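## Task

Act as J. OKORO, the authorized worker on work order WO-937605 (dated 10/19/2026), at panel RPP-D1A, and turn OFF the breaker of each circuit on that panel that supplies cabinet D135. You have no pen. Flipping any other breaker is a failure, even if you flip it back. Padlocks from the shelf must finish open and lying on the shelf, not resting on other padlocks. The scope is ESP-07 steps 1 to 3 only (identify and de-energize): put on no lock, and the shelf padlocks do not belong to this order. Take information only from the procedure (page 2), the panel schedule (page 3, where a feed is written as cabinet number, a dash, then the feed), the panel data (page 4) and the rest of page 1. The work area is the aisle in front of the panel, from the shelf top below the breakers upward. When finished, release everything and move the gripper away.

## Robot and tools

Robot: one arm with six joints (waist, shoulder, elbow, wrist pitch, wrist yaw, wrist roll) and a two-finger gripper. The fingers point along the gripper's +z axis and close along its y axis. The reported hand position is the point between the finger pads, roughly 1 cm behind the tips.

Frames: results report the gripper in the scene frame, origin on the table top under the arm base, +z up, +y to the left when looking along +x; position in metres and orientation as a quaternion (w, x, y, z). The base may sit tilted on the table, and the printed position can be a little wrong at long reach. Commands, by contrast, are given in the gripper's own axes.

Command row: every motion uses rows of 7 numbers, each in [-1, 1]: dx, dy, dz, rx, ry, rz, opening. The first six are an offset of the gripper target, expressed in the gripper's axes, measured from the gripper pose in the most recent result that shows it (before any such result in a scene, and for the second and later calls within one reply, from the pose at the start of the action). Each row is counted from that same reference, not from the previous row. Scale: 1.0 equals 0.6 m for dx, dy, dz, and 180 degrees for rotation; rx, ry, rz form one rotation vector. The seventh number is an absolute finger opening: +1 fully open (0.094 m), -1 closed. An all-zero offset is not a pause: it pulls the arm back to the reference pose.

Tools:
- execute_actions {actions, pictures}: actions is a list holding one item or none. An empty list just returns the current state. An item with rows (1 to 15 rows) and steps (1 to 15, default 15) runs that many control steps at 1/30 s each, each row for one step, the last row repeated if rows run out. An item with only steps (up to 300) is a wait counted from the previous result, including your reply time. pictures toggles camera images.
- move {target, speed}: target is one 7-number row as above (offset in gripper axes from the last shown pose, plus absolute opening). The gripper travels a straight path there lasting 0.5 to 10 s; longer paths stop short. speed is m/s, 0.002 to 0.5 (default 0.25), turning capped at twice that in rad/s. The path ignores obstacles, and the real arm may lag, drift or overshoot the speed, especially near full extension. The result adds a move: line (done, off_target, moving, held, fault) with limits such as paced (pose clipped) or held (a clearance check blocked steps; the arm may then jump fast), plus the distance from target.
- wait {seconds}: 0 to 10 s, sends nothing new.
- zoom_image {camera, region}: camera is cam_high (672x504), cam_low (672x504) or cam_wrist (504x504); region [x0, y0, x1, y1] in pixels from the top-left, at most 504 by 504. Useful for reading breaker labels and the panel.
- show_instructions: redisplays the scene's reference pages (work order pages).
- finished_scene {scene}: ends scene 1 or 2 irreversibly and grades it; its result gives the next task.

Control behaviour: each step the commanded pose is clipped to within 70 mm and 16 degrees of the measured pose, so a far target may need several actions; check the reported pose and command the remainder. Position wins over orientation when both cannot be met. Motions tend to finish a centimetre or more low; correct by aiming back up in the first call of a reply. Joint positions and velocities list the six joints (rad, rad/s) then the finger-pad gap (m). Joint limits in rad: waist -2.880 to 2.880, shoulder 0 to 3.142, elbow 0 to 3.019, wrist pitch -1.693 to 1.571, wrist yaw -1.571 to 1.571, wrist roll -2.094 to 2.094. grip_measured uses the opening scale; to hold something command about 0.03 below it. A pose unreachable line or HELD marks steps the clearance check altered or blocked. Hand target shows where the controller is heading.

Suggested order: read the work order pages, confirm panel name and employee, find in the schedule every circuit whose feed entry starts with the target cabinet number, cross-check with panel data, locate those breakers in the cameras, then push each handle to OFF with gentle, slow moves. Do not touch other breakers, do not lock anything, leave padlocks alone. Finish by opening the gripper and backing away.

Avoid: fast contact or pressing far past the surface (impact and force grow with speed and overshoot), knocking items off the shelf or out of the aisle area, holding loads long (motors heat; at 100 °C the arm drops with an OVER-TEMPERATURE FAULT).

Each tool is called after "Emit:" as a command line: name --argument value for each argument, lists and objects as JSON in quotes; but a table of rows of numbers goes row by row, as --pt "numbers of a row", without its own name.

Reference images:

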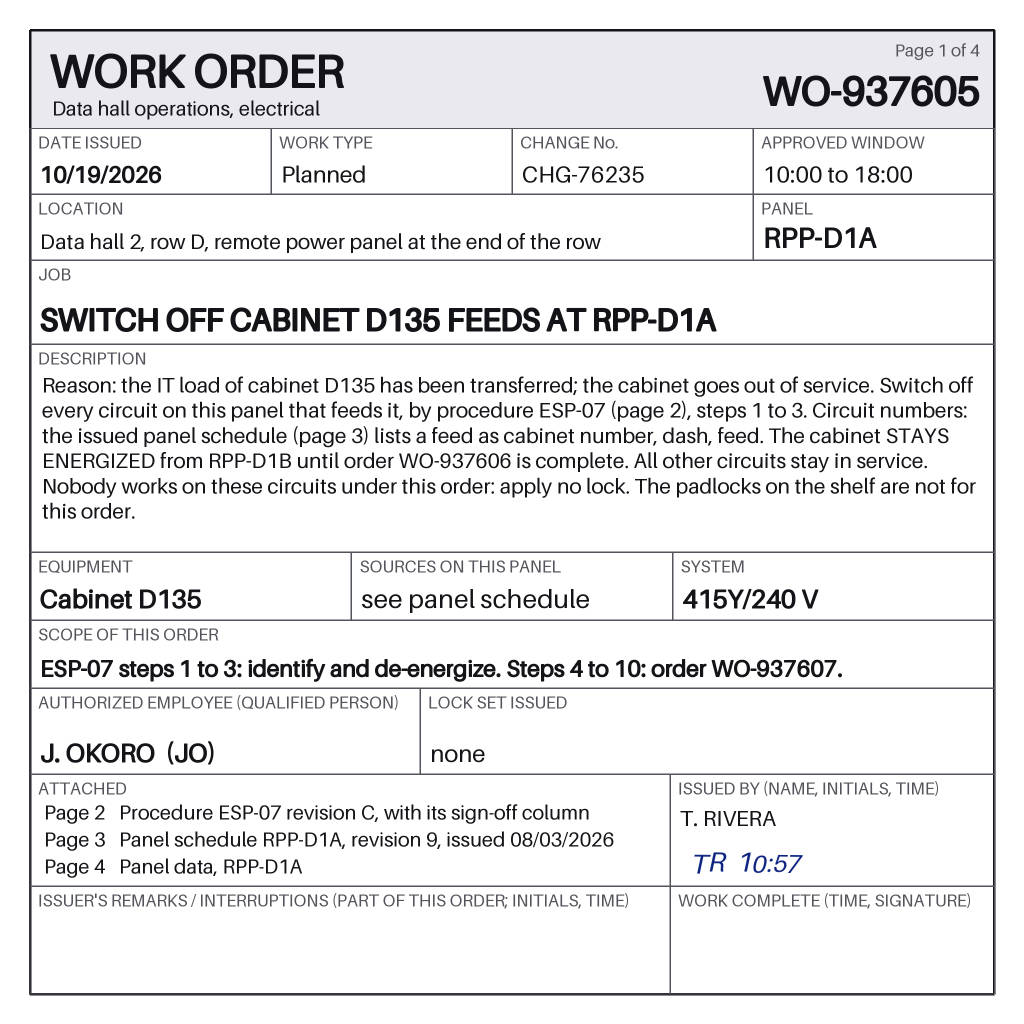

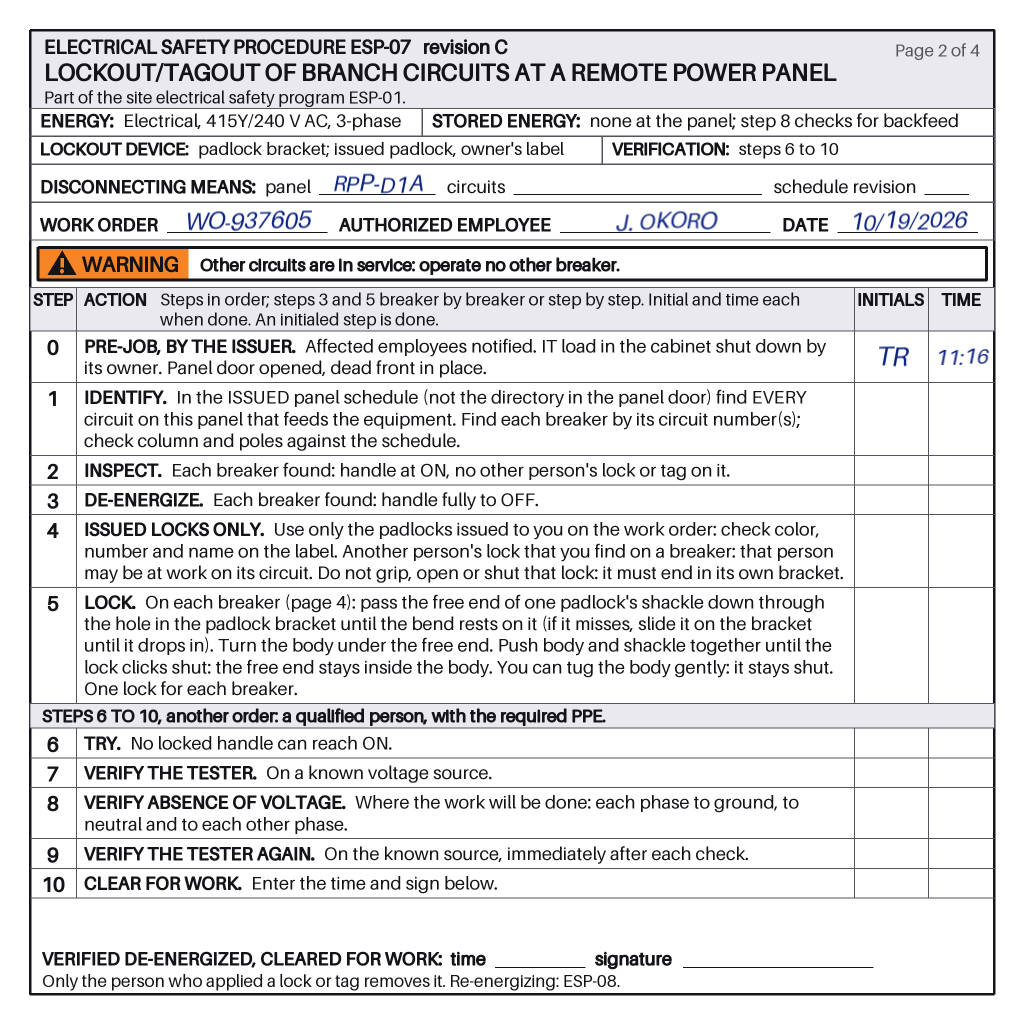

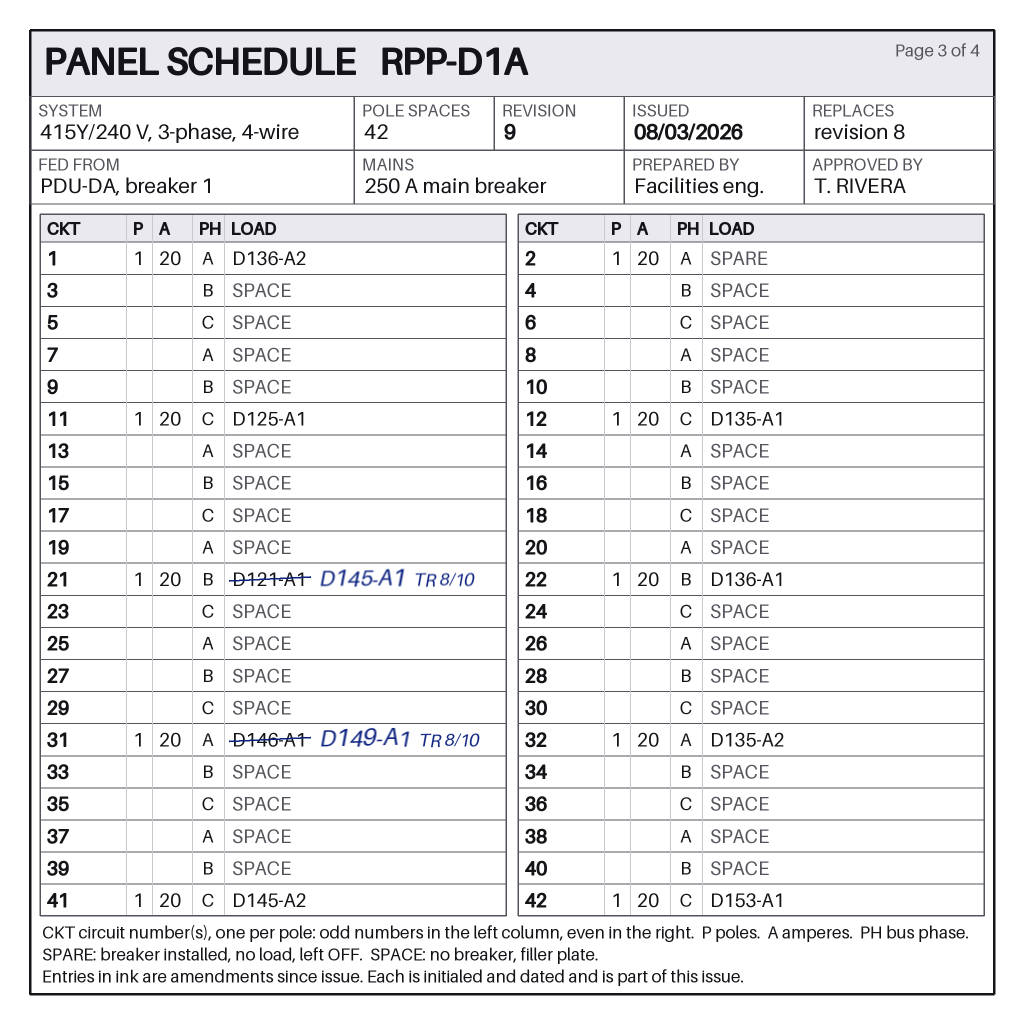

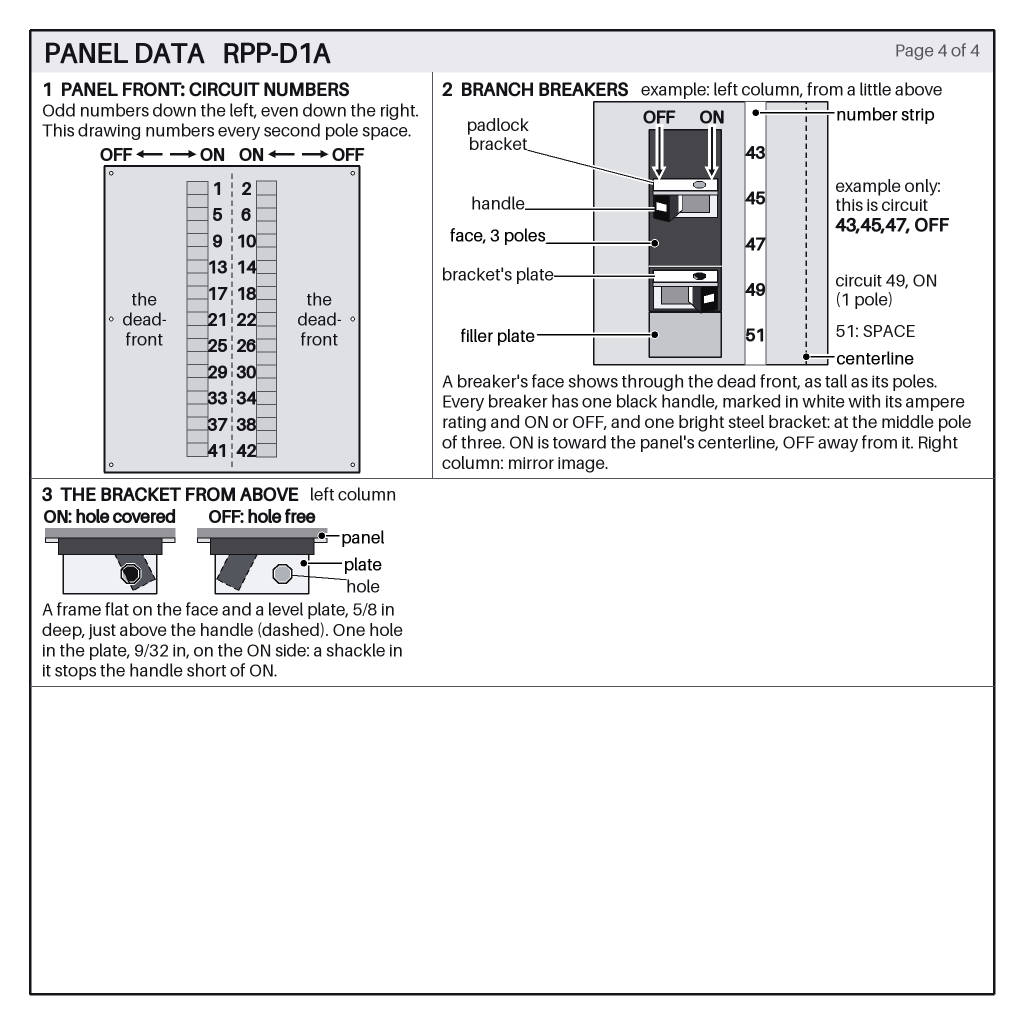

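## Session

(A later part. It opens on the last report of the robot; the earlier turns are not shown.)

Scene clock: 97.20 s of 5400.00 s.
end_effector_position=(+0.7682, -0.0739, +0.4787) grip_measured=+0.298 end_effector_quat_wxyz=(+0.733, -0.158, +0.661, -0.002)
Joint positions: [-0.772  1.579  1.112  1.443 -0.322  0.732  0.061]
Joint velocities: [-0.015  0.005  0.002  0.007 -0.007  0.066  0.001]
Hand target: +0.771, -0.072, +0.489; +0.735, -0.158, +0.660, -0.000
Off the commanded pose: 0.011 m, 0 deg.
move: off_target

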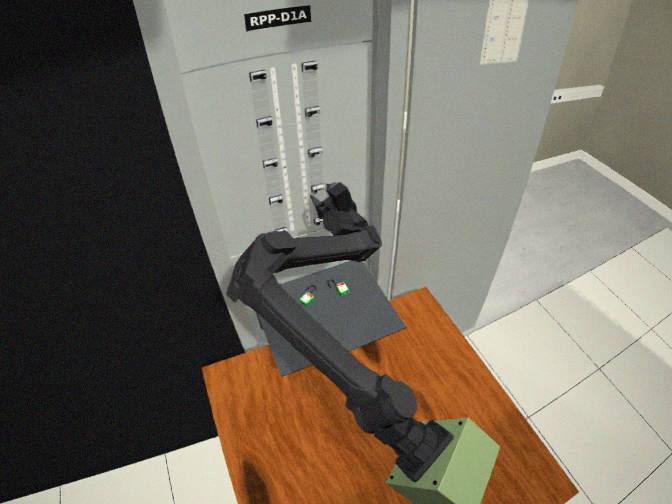

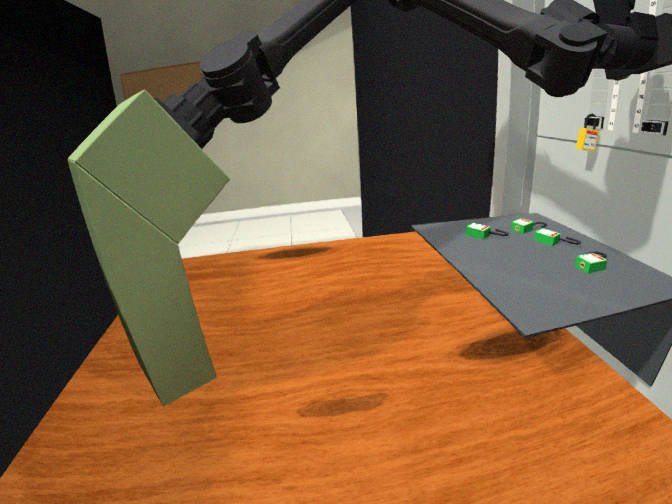

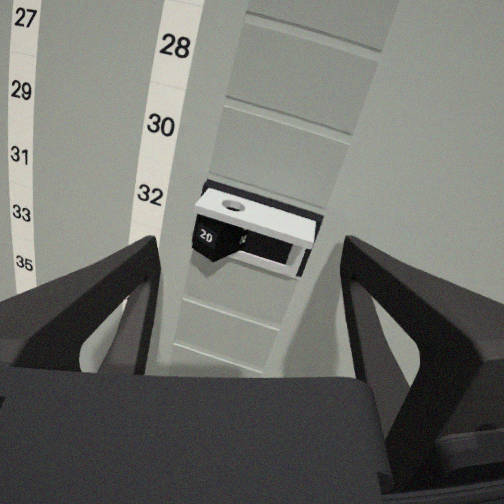

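Emit:
move --target '[-0.024,0,0,0,0,0,0.3]' --speed 0.03

Emit:
move --target '[0,0,0,0,0,0,-0.65]'

Scene clock: 98.57 s of 5400.00 s.
end_effector_position=(+0.7686, -0.0666, +0.4892) grip_measured=+0.298 end_effector_quat_wxyz=(+0.736, -0.165, +0.657, -0.002)
Joint positions: [-0.78   1.56   1.112  1.442 -0.327  0.733  0.061]
Joint velocities: [-0.015  0.005 -0.017 -0.012  0.051  0.007  0.001]
Hand target: +0.766, -0.071, +0.492; +0.733, -0.158, +0.661, -0.003
Off the commanded pose: 0.006 m, 1 deg.
move: done

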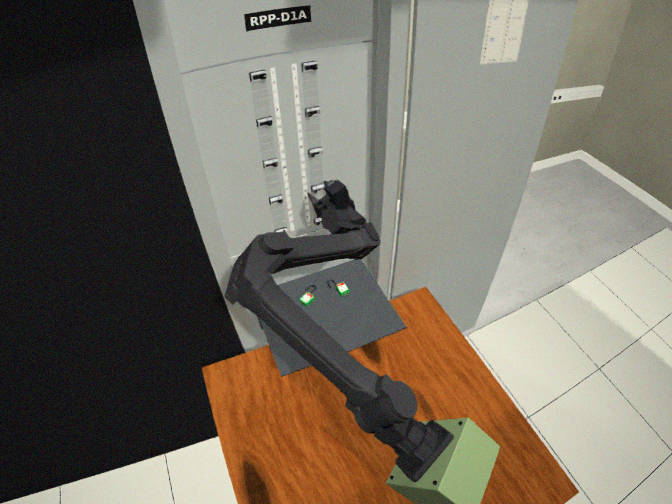

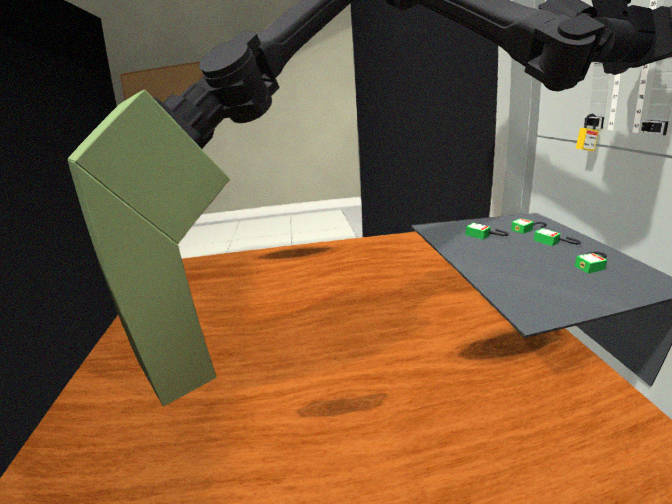

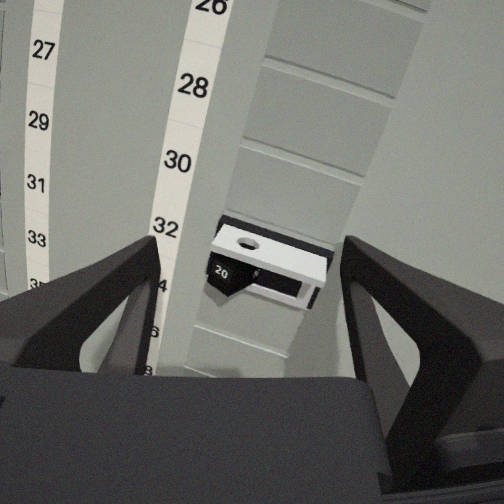

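Scene clock: 99.07 s of 5400.00 s.
end_effector_position=(+0.7684, -0.0724, +0.4908) grip_measured=-0.286 end_effector_quat_wxyz=(+0.737, -0.161, +0.656, -0.009)
Joint positions: [-0.786  1.562  1.112  1.434 -0.319  0.729  0.034]
Joint velocities: [ 0.005 -0.015 -0.007  0.007  0.007  0.051  0.001]
Hand target: +0.769, -0.067, +0.489; +0.736, -0.165, +0.657, -0.002
Off the commanded pose: 0.006 m, 1 deg.
move: done

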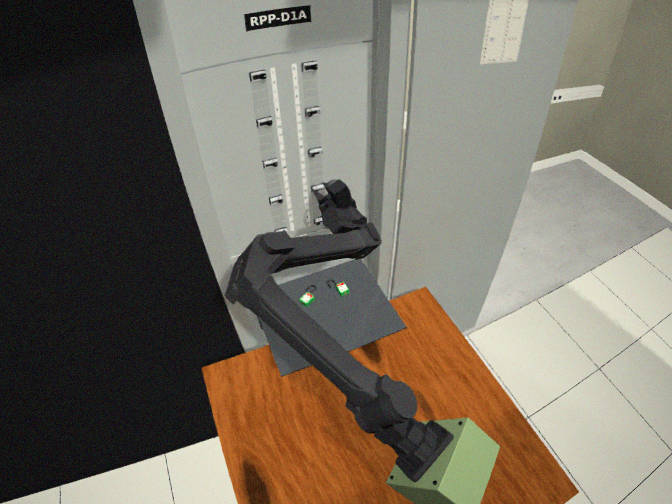

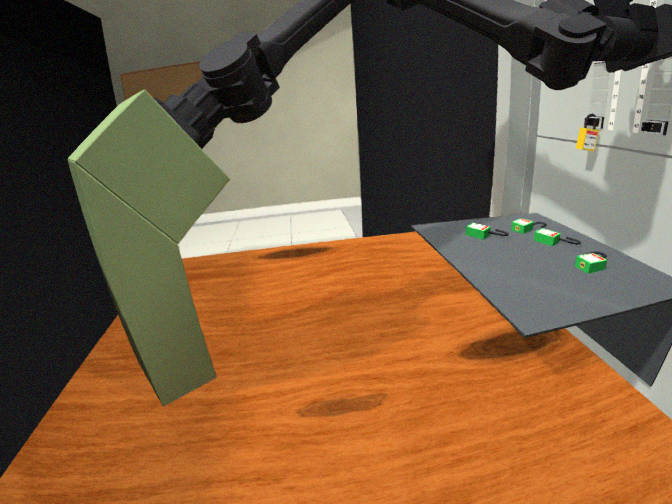

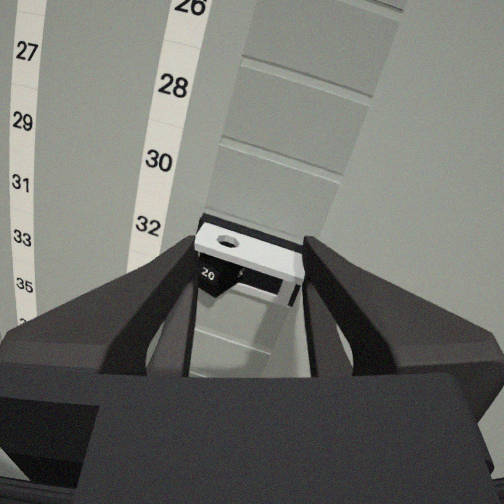

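Emit:
move --target '[0.005,0,0,0,0,0,-0.1]'

Emit:
move --target '[0,0,0,0,0,-0.09,-0.1]' --speed 0.1

Emit:
move --target '[0,0,0,0,0,0,-0.65]'

Scene clock: 100.53 s of 5400.00 s.
end_effector_position=(+0.7684, -0.0721, +0.4910) grip_measured=-0.102 end_effector_quat_wxyz=(+0.737, -0.162, +0.656, -0.009)
Joint positions: [-0.786  1.562  1.112  1.434 -0.319  0.729  0.042]
Joint velocities: [-0.015 -0.015 -0.022 -0.002  0.037  0.007 -0.   ]
Hand target: +0.769, -0.073, +0.488; +0.737, -0.162, +0.656, -0.009
Off the commanded pose: 0.003 m, 0 deg.
move: done

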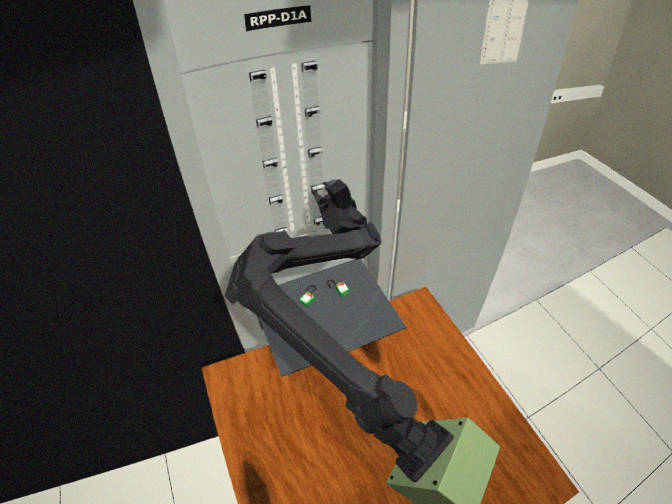

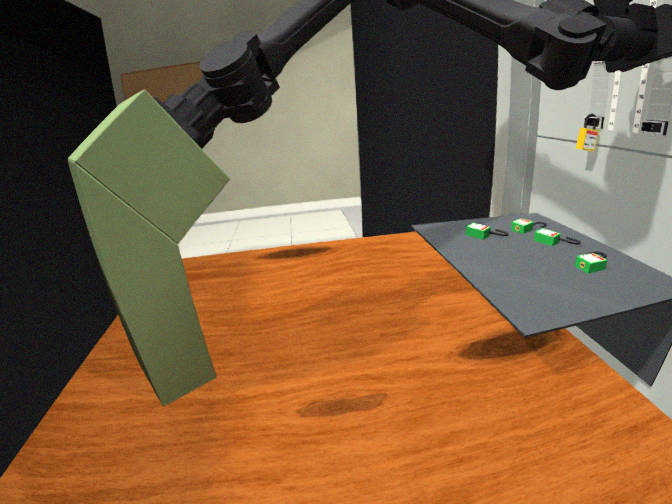

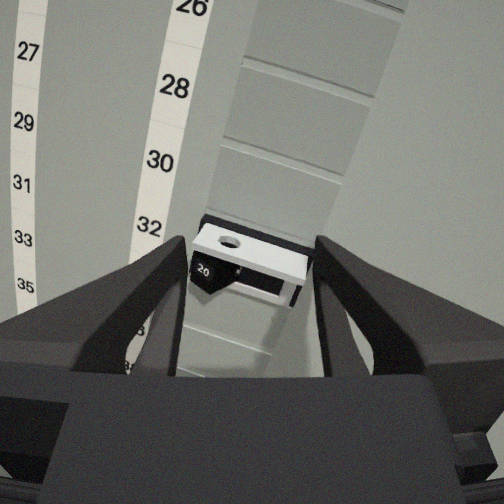

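Scene clock: 102.33 s of 5400.00 s.
end_effector_position=(+0.7684, -0.0716, +0.4913) grip_measured=-0.101 end_effector_quat_wxyz=(+0.730, -0.247, +0.629, -0.105)
Joint positions: [-0.786  1.561  1.112  1.434 -0.319  0.467  0.042]
Joint velocities: [-0.005 -0.005 -0.007 -0.007  0.066  0.022  0.   ]
Hand target: +0.768, -0.072, +0.491; +0.728, -0.253, +0.627, -0.113
Off the commanded pose: 0.001 m, 1 deg.
move: done

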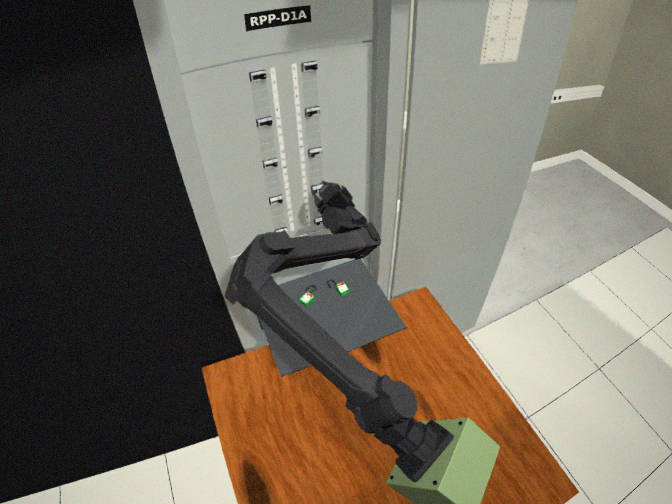

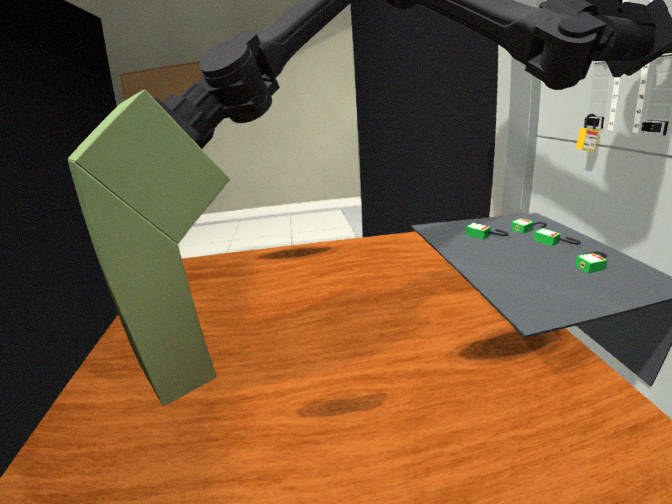

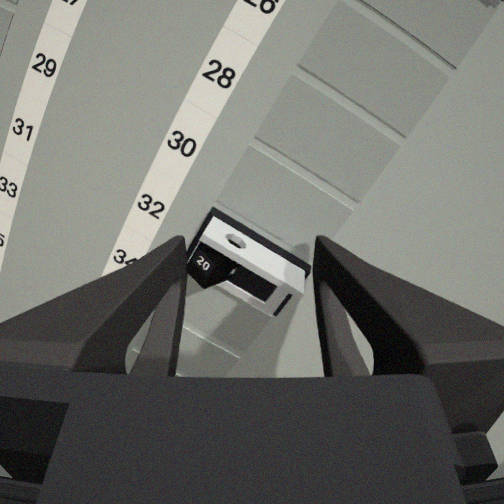

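Scene clock: 102.83 s of 5400.00 s.
end_effector_position=(+0.7658, -0.0828, +0.4894) grip_measured=-0.647 end_effector_quat_wxyz=(+0.725, -0.244, +0.633, -0.118)
Joint positions: [-0.796  1.569  1.107  1.426 -0.318  0.454  0.017]
Joint velocities: [-0.015  0.005 -0.012 -0.022  0.022 -0.081  0.   ]
Hand target: +0.768, -0.072, +0.491; +0.729, -0.246, +0.629, -0.106
Off the commanded pose: 0.012 m, 2 deg.
move: off_target

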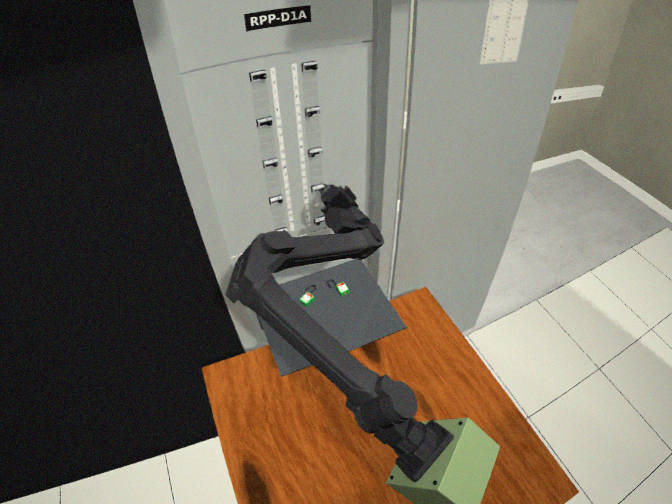

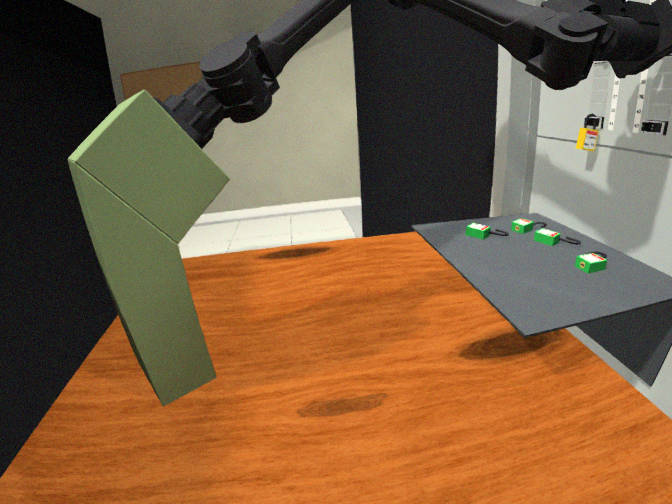

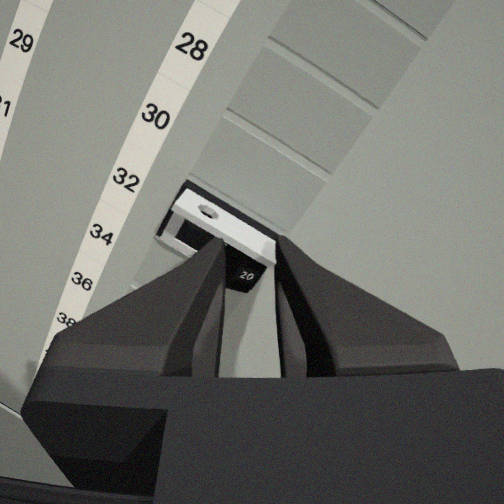

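Emit:
move --target '[0,0,0,0,0,0,0.3]'

Emit:
move --target '[0,0,-0.08,0,0,0.09,0.3]' --speed 0.08

Scene clock: 104.00 s of 5400.00 s.
end_effector_position=(+0.7658, -0.0826, +0.4896) grip_measured=+0.298 end_effector_quat_wxyz=(+0.725, -0.244, +0.633, -0.118)
Joint positions: [-0.796  1.569  1.107  1.426 -0.318  0.454  0.061]
Joint velocities: [ 0.005 -0.024  0.007 -0.012  0.066 -0.066 -0.   ]
Hand target: +0.766, -0.083, +0.489; +0.725, -0.244, +0.633, -0.118
Off the commanded pose: 0.000 m, 0 deg.
move: done

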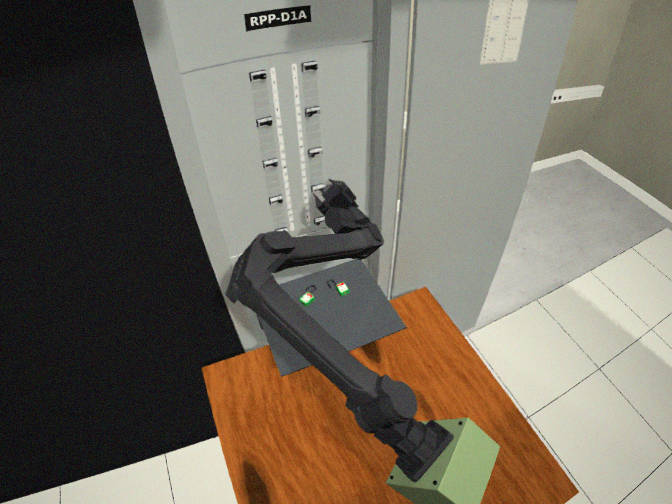

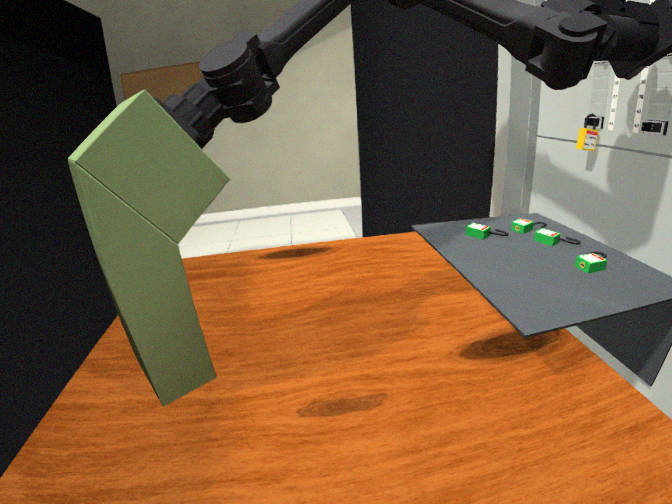

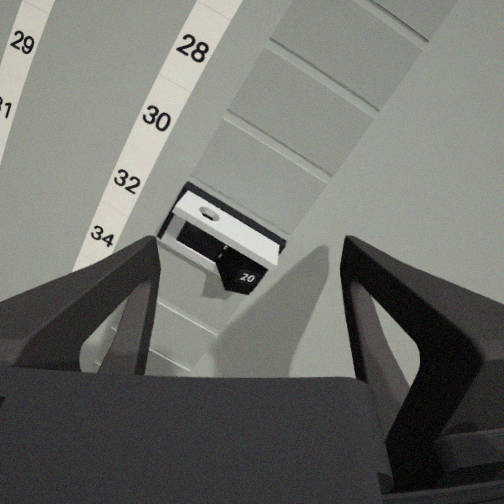

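Scene clock: 106.10 s of 5400.00 s.
end_effector_position=(+0.7228, -0.0937, +0.4772) grip_measured=+0.298 end_effector_quat_wxyz=(+0.732, -0.150, +0.665, -0.019)
Joint positions: [-0.815  1.569  0.989  1.535 -0.331  0.746  0.061]
Joint velocities: [-0.005 -0.015 -0.002  0.012  0.007 -0.037 -0.001]
Hand target: +0.719, -0.092, +0.485; +0.734, -0.152, +0.661, -0.015
Off the commanded pose: 0.009 m, 1 deg.
move: done

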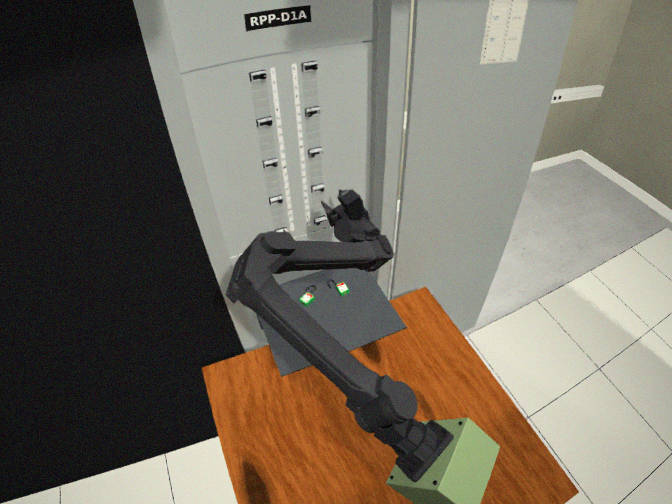

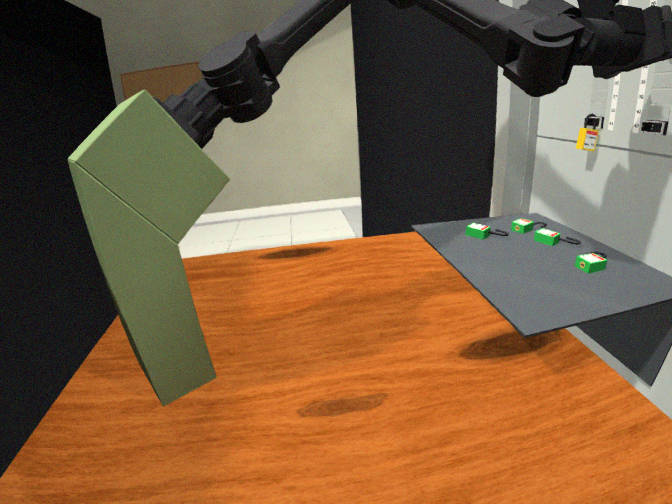

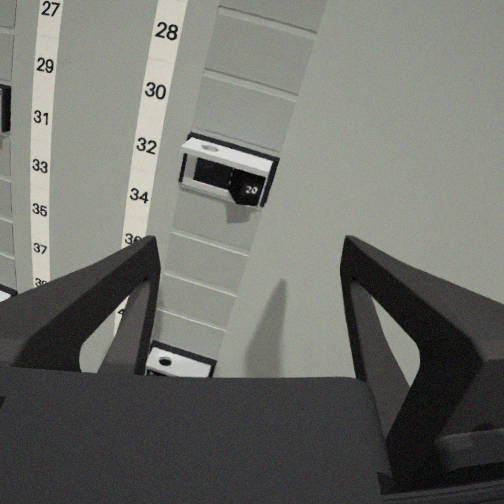

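Emit:
move --target '[-0.427,-0.088,0.034,0,0,0,0.3]' --speed 0.15

Scene clock: 109.13 s of 5400.00 s.
end_effector_position=(+0.7132, -0.0889, +0.7280) grip_measured=+0.298 end_effector_quat_wxyz=(+0.730, -0.144, +0.668, -0.028)
Joint positions: [-1.285  1.377  1.178  1.329 -0.567  1.179  0.061]
Joint velocities: [-0.024 -0.005 -0.012  0.007  0.11   0.022  0.001]
Hand target: +0.720, -0.080, +0.736; +0.730, -0.149, +0.667, -0.021
Off the commanded pose: 0.016 m, 1 deg.
move: off_target

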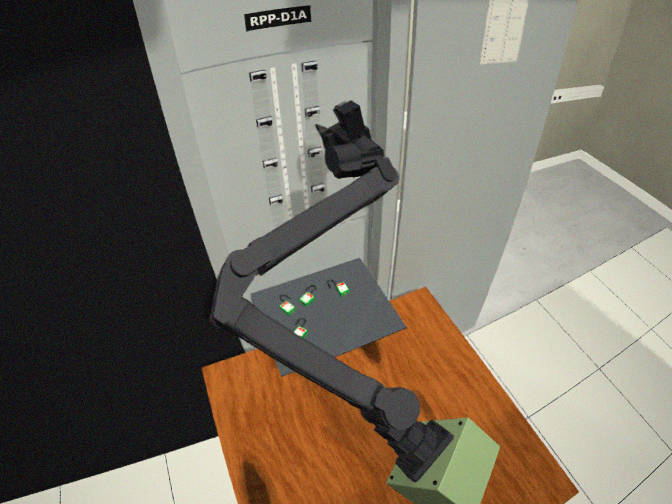

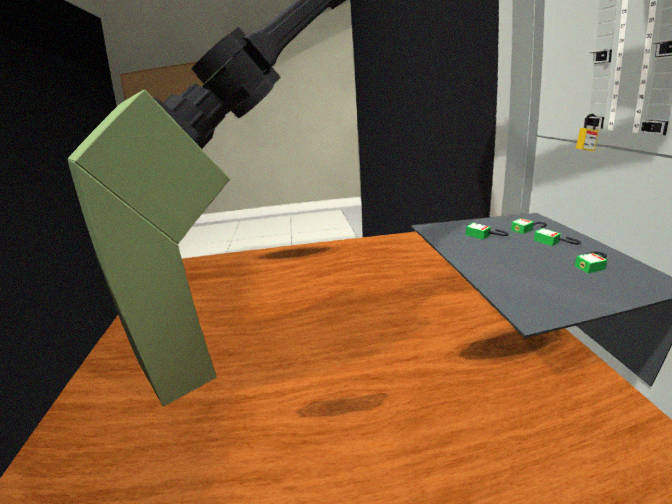

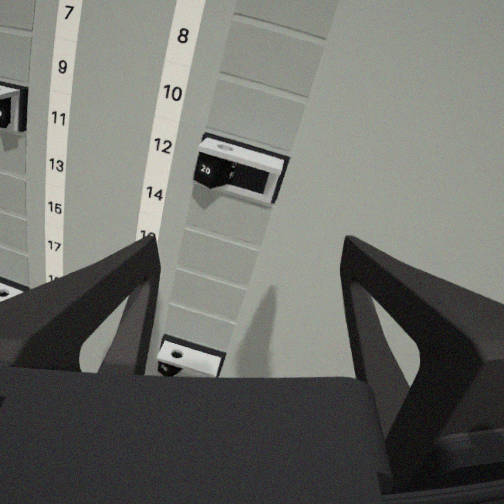

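Emit:
move --target '[-0.02,0.012,0.07,0,0,0,0.3]' --speed 0.04

Scene clock: 111.37 s of 5400.00 s.
end_effector_position=(+0.7384, -0.0855, +0.7425) grip_measured=+0.298 end_effector_quat_wxyz=(+0.731, -0.131, +0.669, -0.035)
Joint positions: [-1.274  1.377  1.255  1.213 -0.555  1.16   0.061]
Joint velocities: [-0.015 -0.005 -0.002 -0.046  0.022 -0.007 -0.001]
Hand target: +0.751, -0.071, +0.741; +0.730, -0.145, +0.667, -0.028
Off the commanded pose: 0.019 m, 2 deg.
move: off_target

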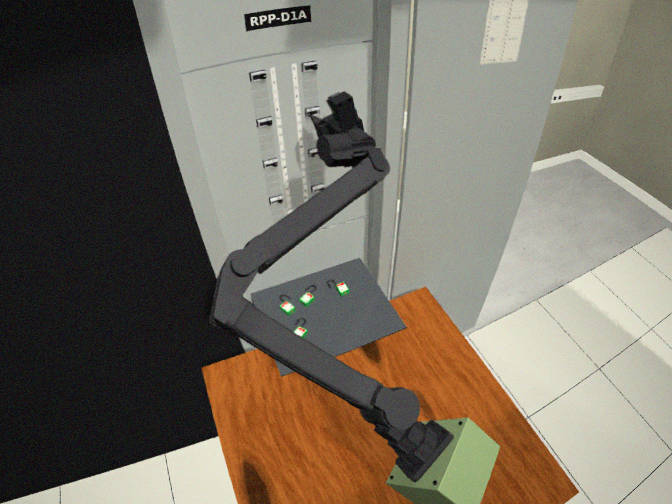

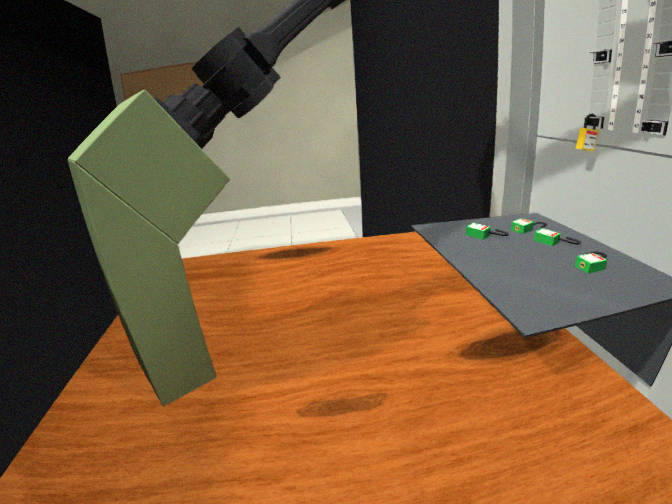

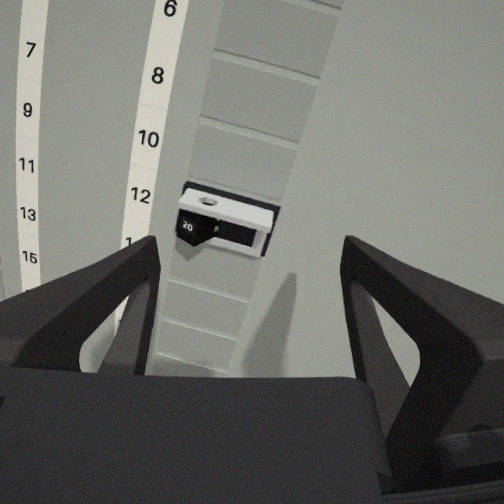

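Emit:
move --target '[0.0,0.04,0.0,0,0,0,0.3]' --speed 0.04

Emit:
move --target '[0.0,0.01,0.06,0,0,0,0.3]' --speed 0.03

Scene clock: 112.67 s of 5400.00 s.
end_effector_position=(+0.7330, -0.0634, +0.7460) grip_measured=+0.298 end_effector_quat_wxyz=(+0.733, -0.135, +0.666, -0.037)
Joint positions: [-1.274  1.322  1.224  1.195 -0.55   1.154  0.061]
Joint velocities: [ 0.005 -0.005  0.012 -0.017 -0.066  0.022 -0.001]
Hand target: +0.735, -0.062, +0.737; +0.731, -0.132, +0.669, -0.035
Off the commanded pose: 0.010 m, 1 deg.
move: done

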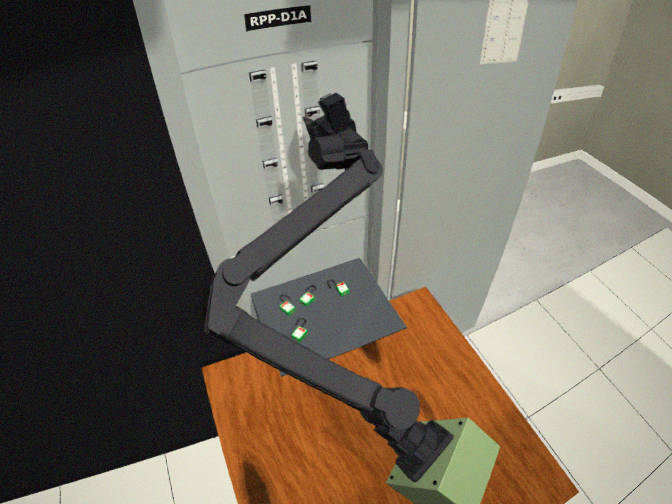

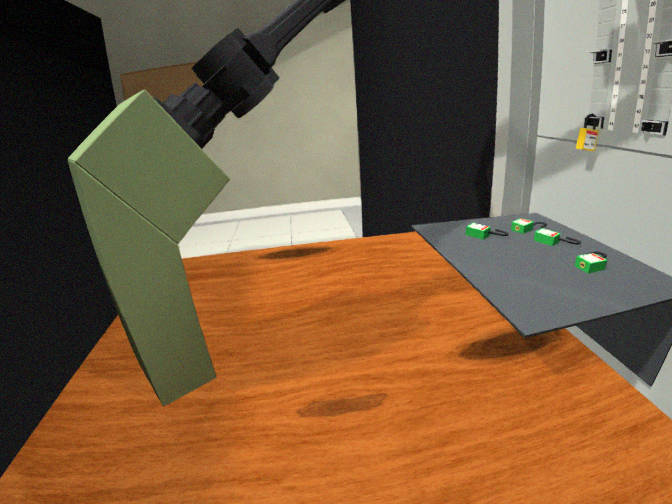

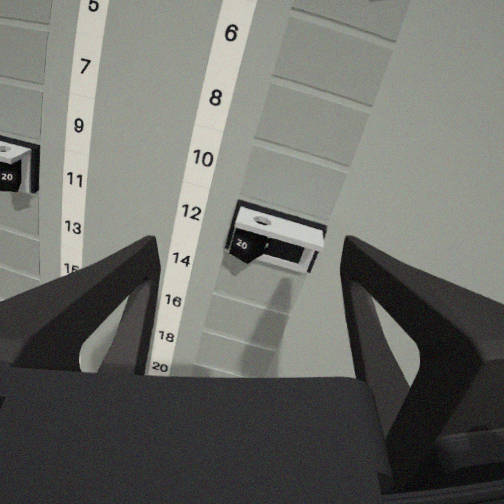

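Scene clock: 114.17 s of 5400.00 s.
end_effector_position=(+0.7551, -0.0558, +0.7520) grip_measured=+0.298 end_effector_quat_wxyz=(+0.734, -0.130, +0.665, -0.041)
Joint positions: [-1.249  1.322  1.284  1.107 -0.53   1.121  0.061]
Joint velocities: [-0.005 -0.024  0.007 -0.022  0.051 -0.051 -0.   ]
Hand target: +0.767, -0.052, +0.748; +0.733, -0.136, +0.666, -0.036
Off the commanded pose: 0.014 m, 1 deg.
move: off_target

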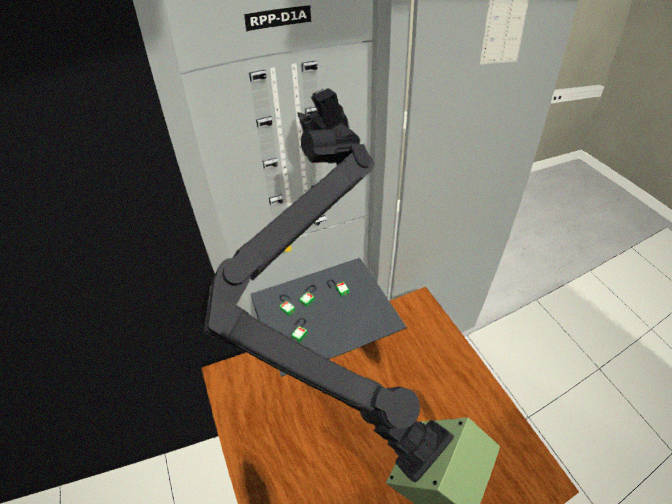

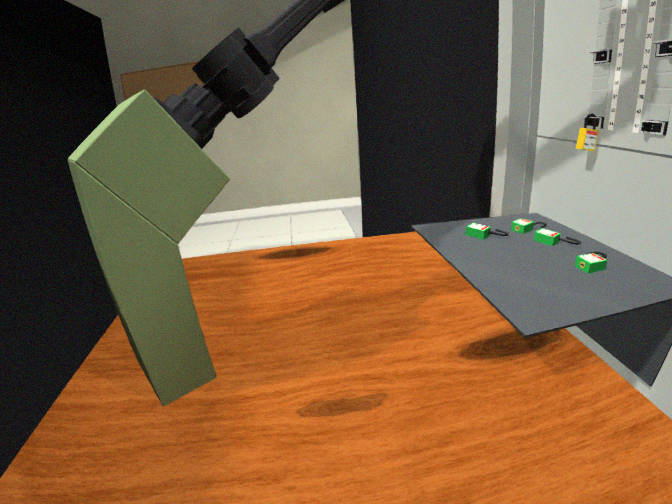

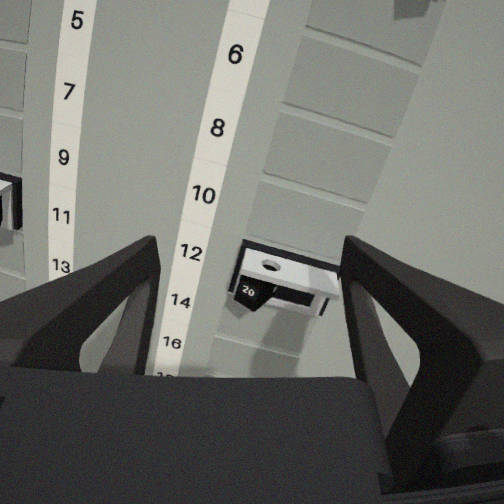

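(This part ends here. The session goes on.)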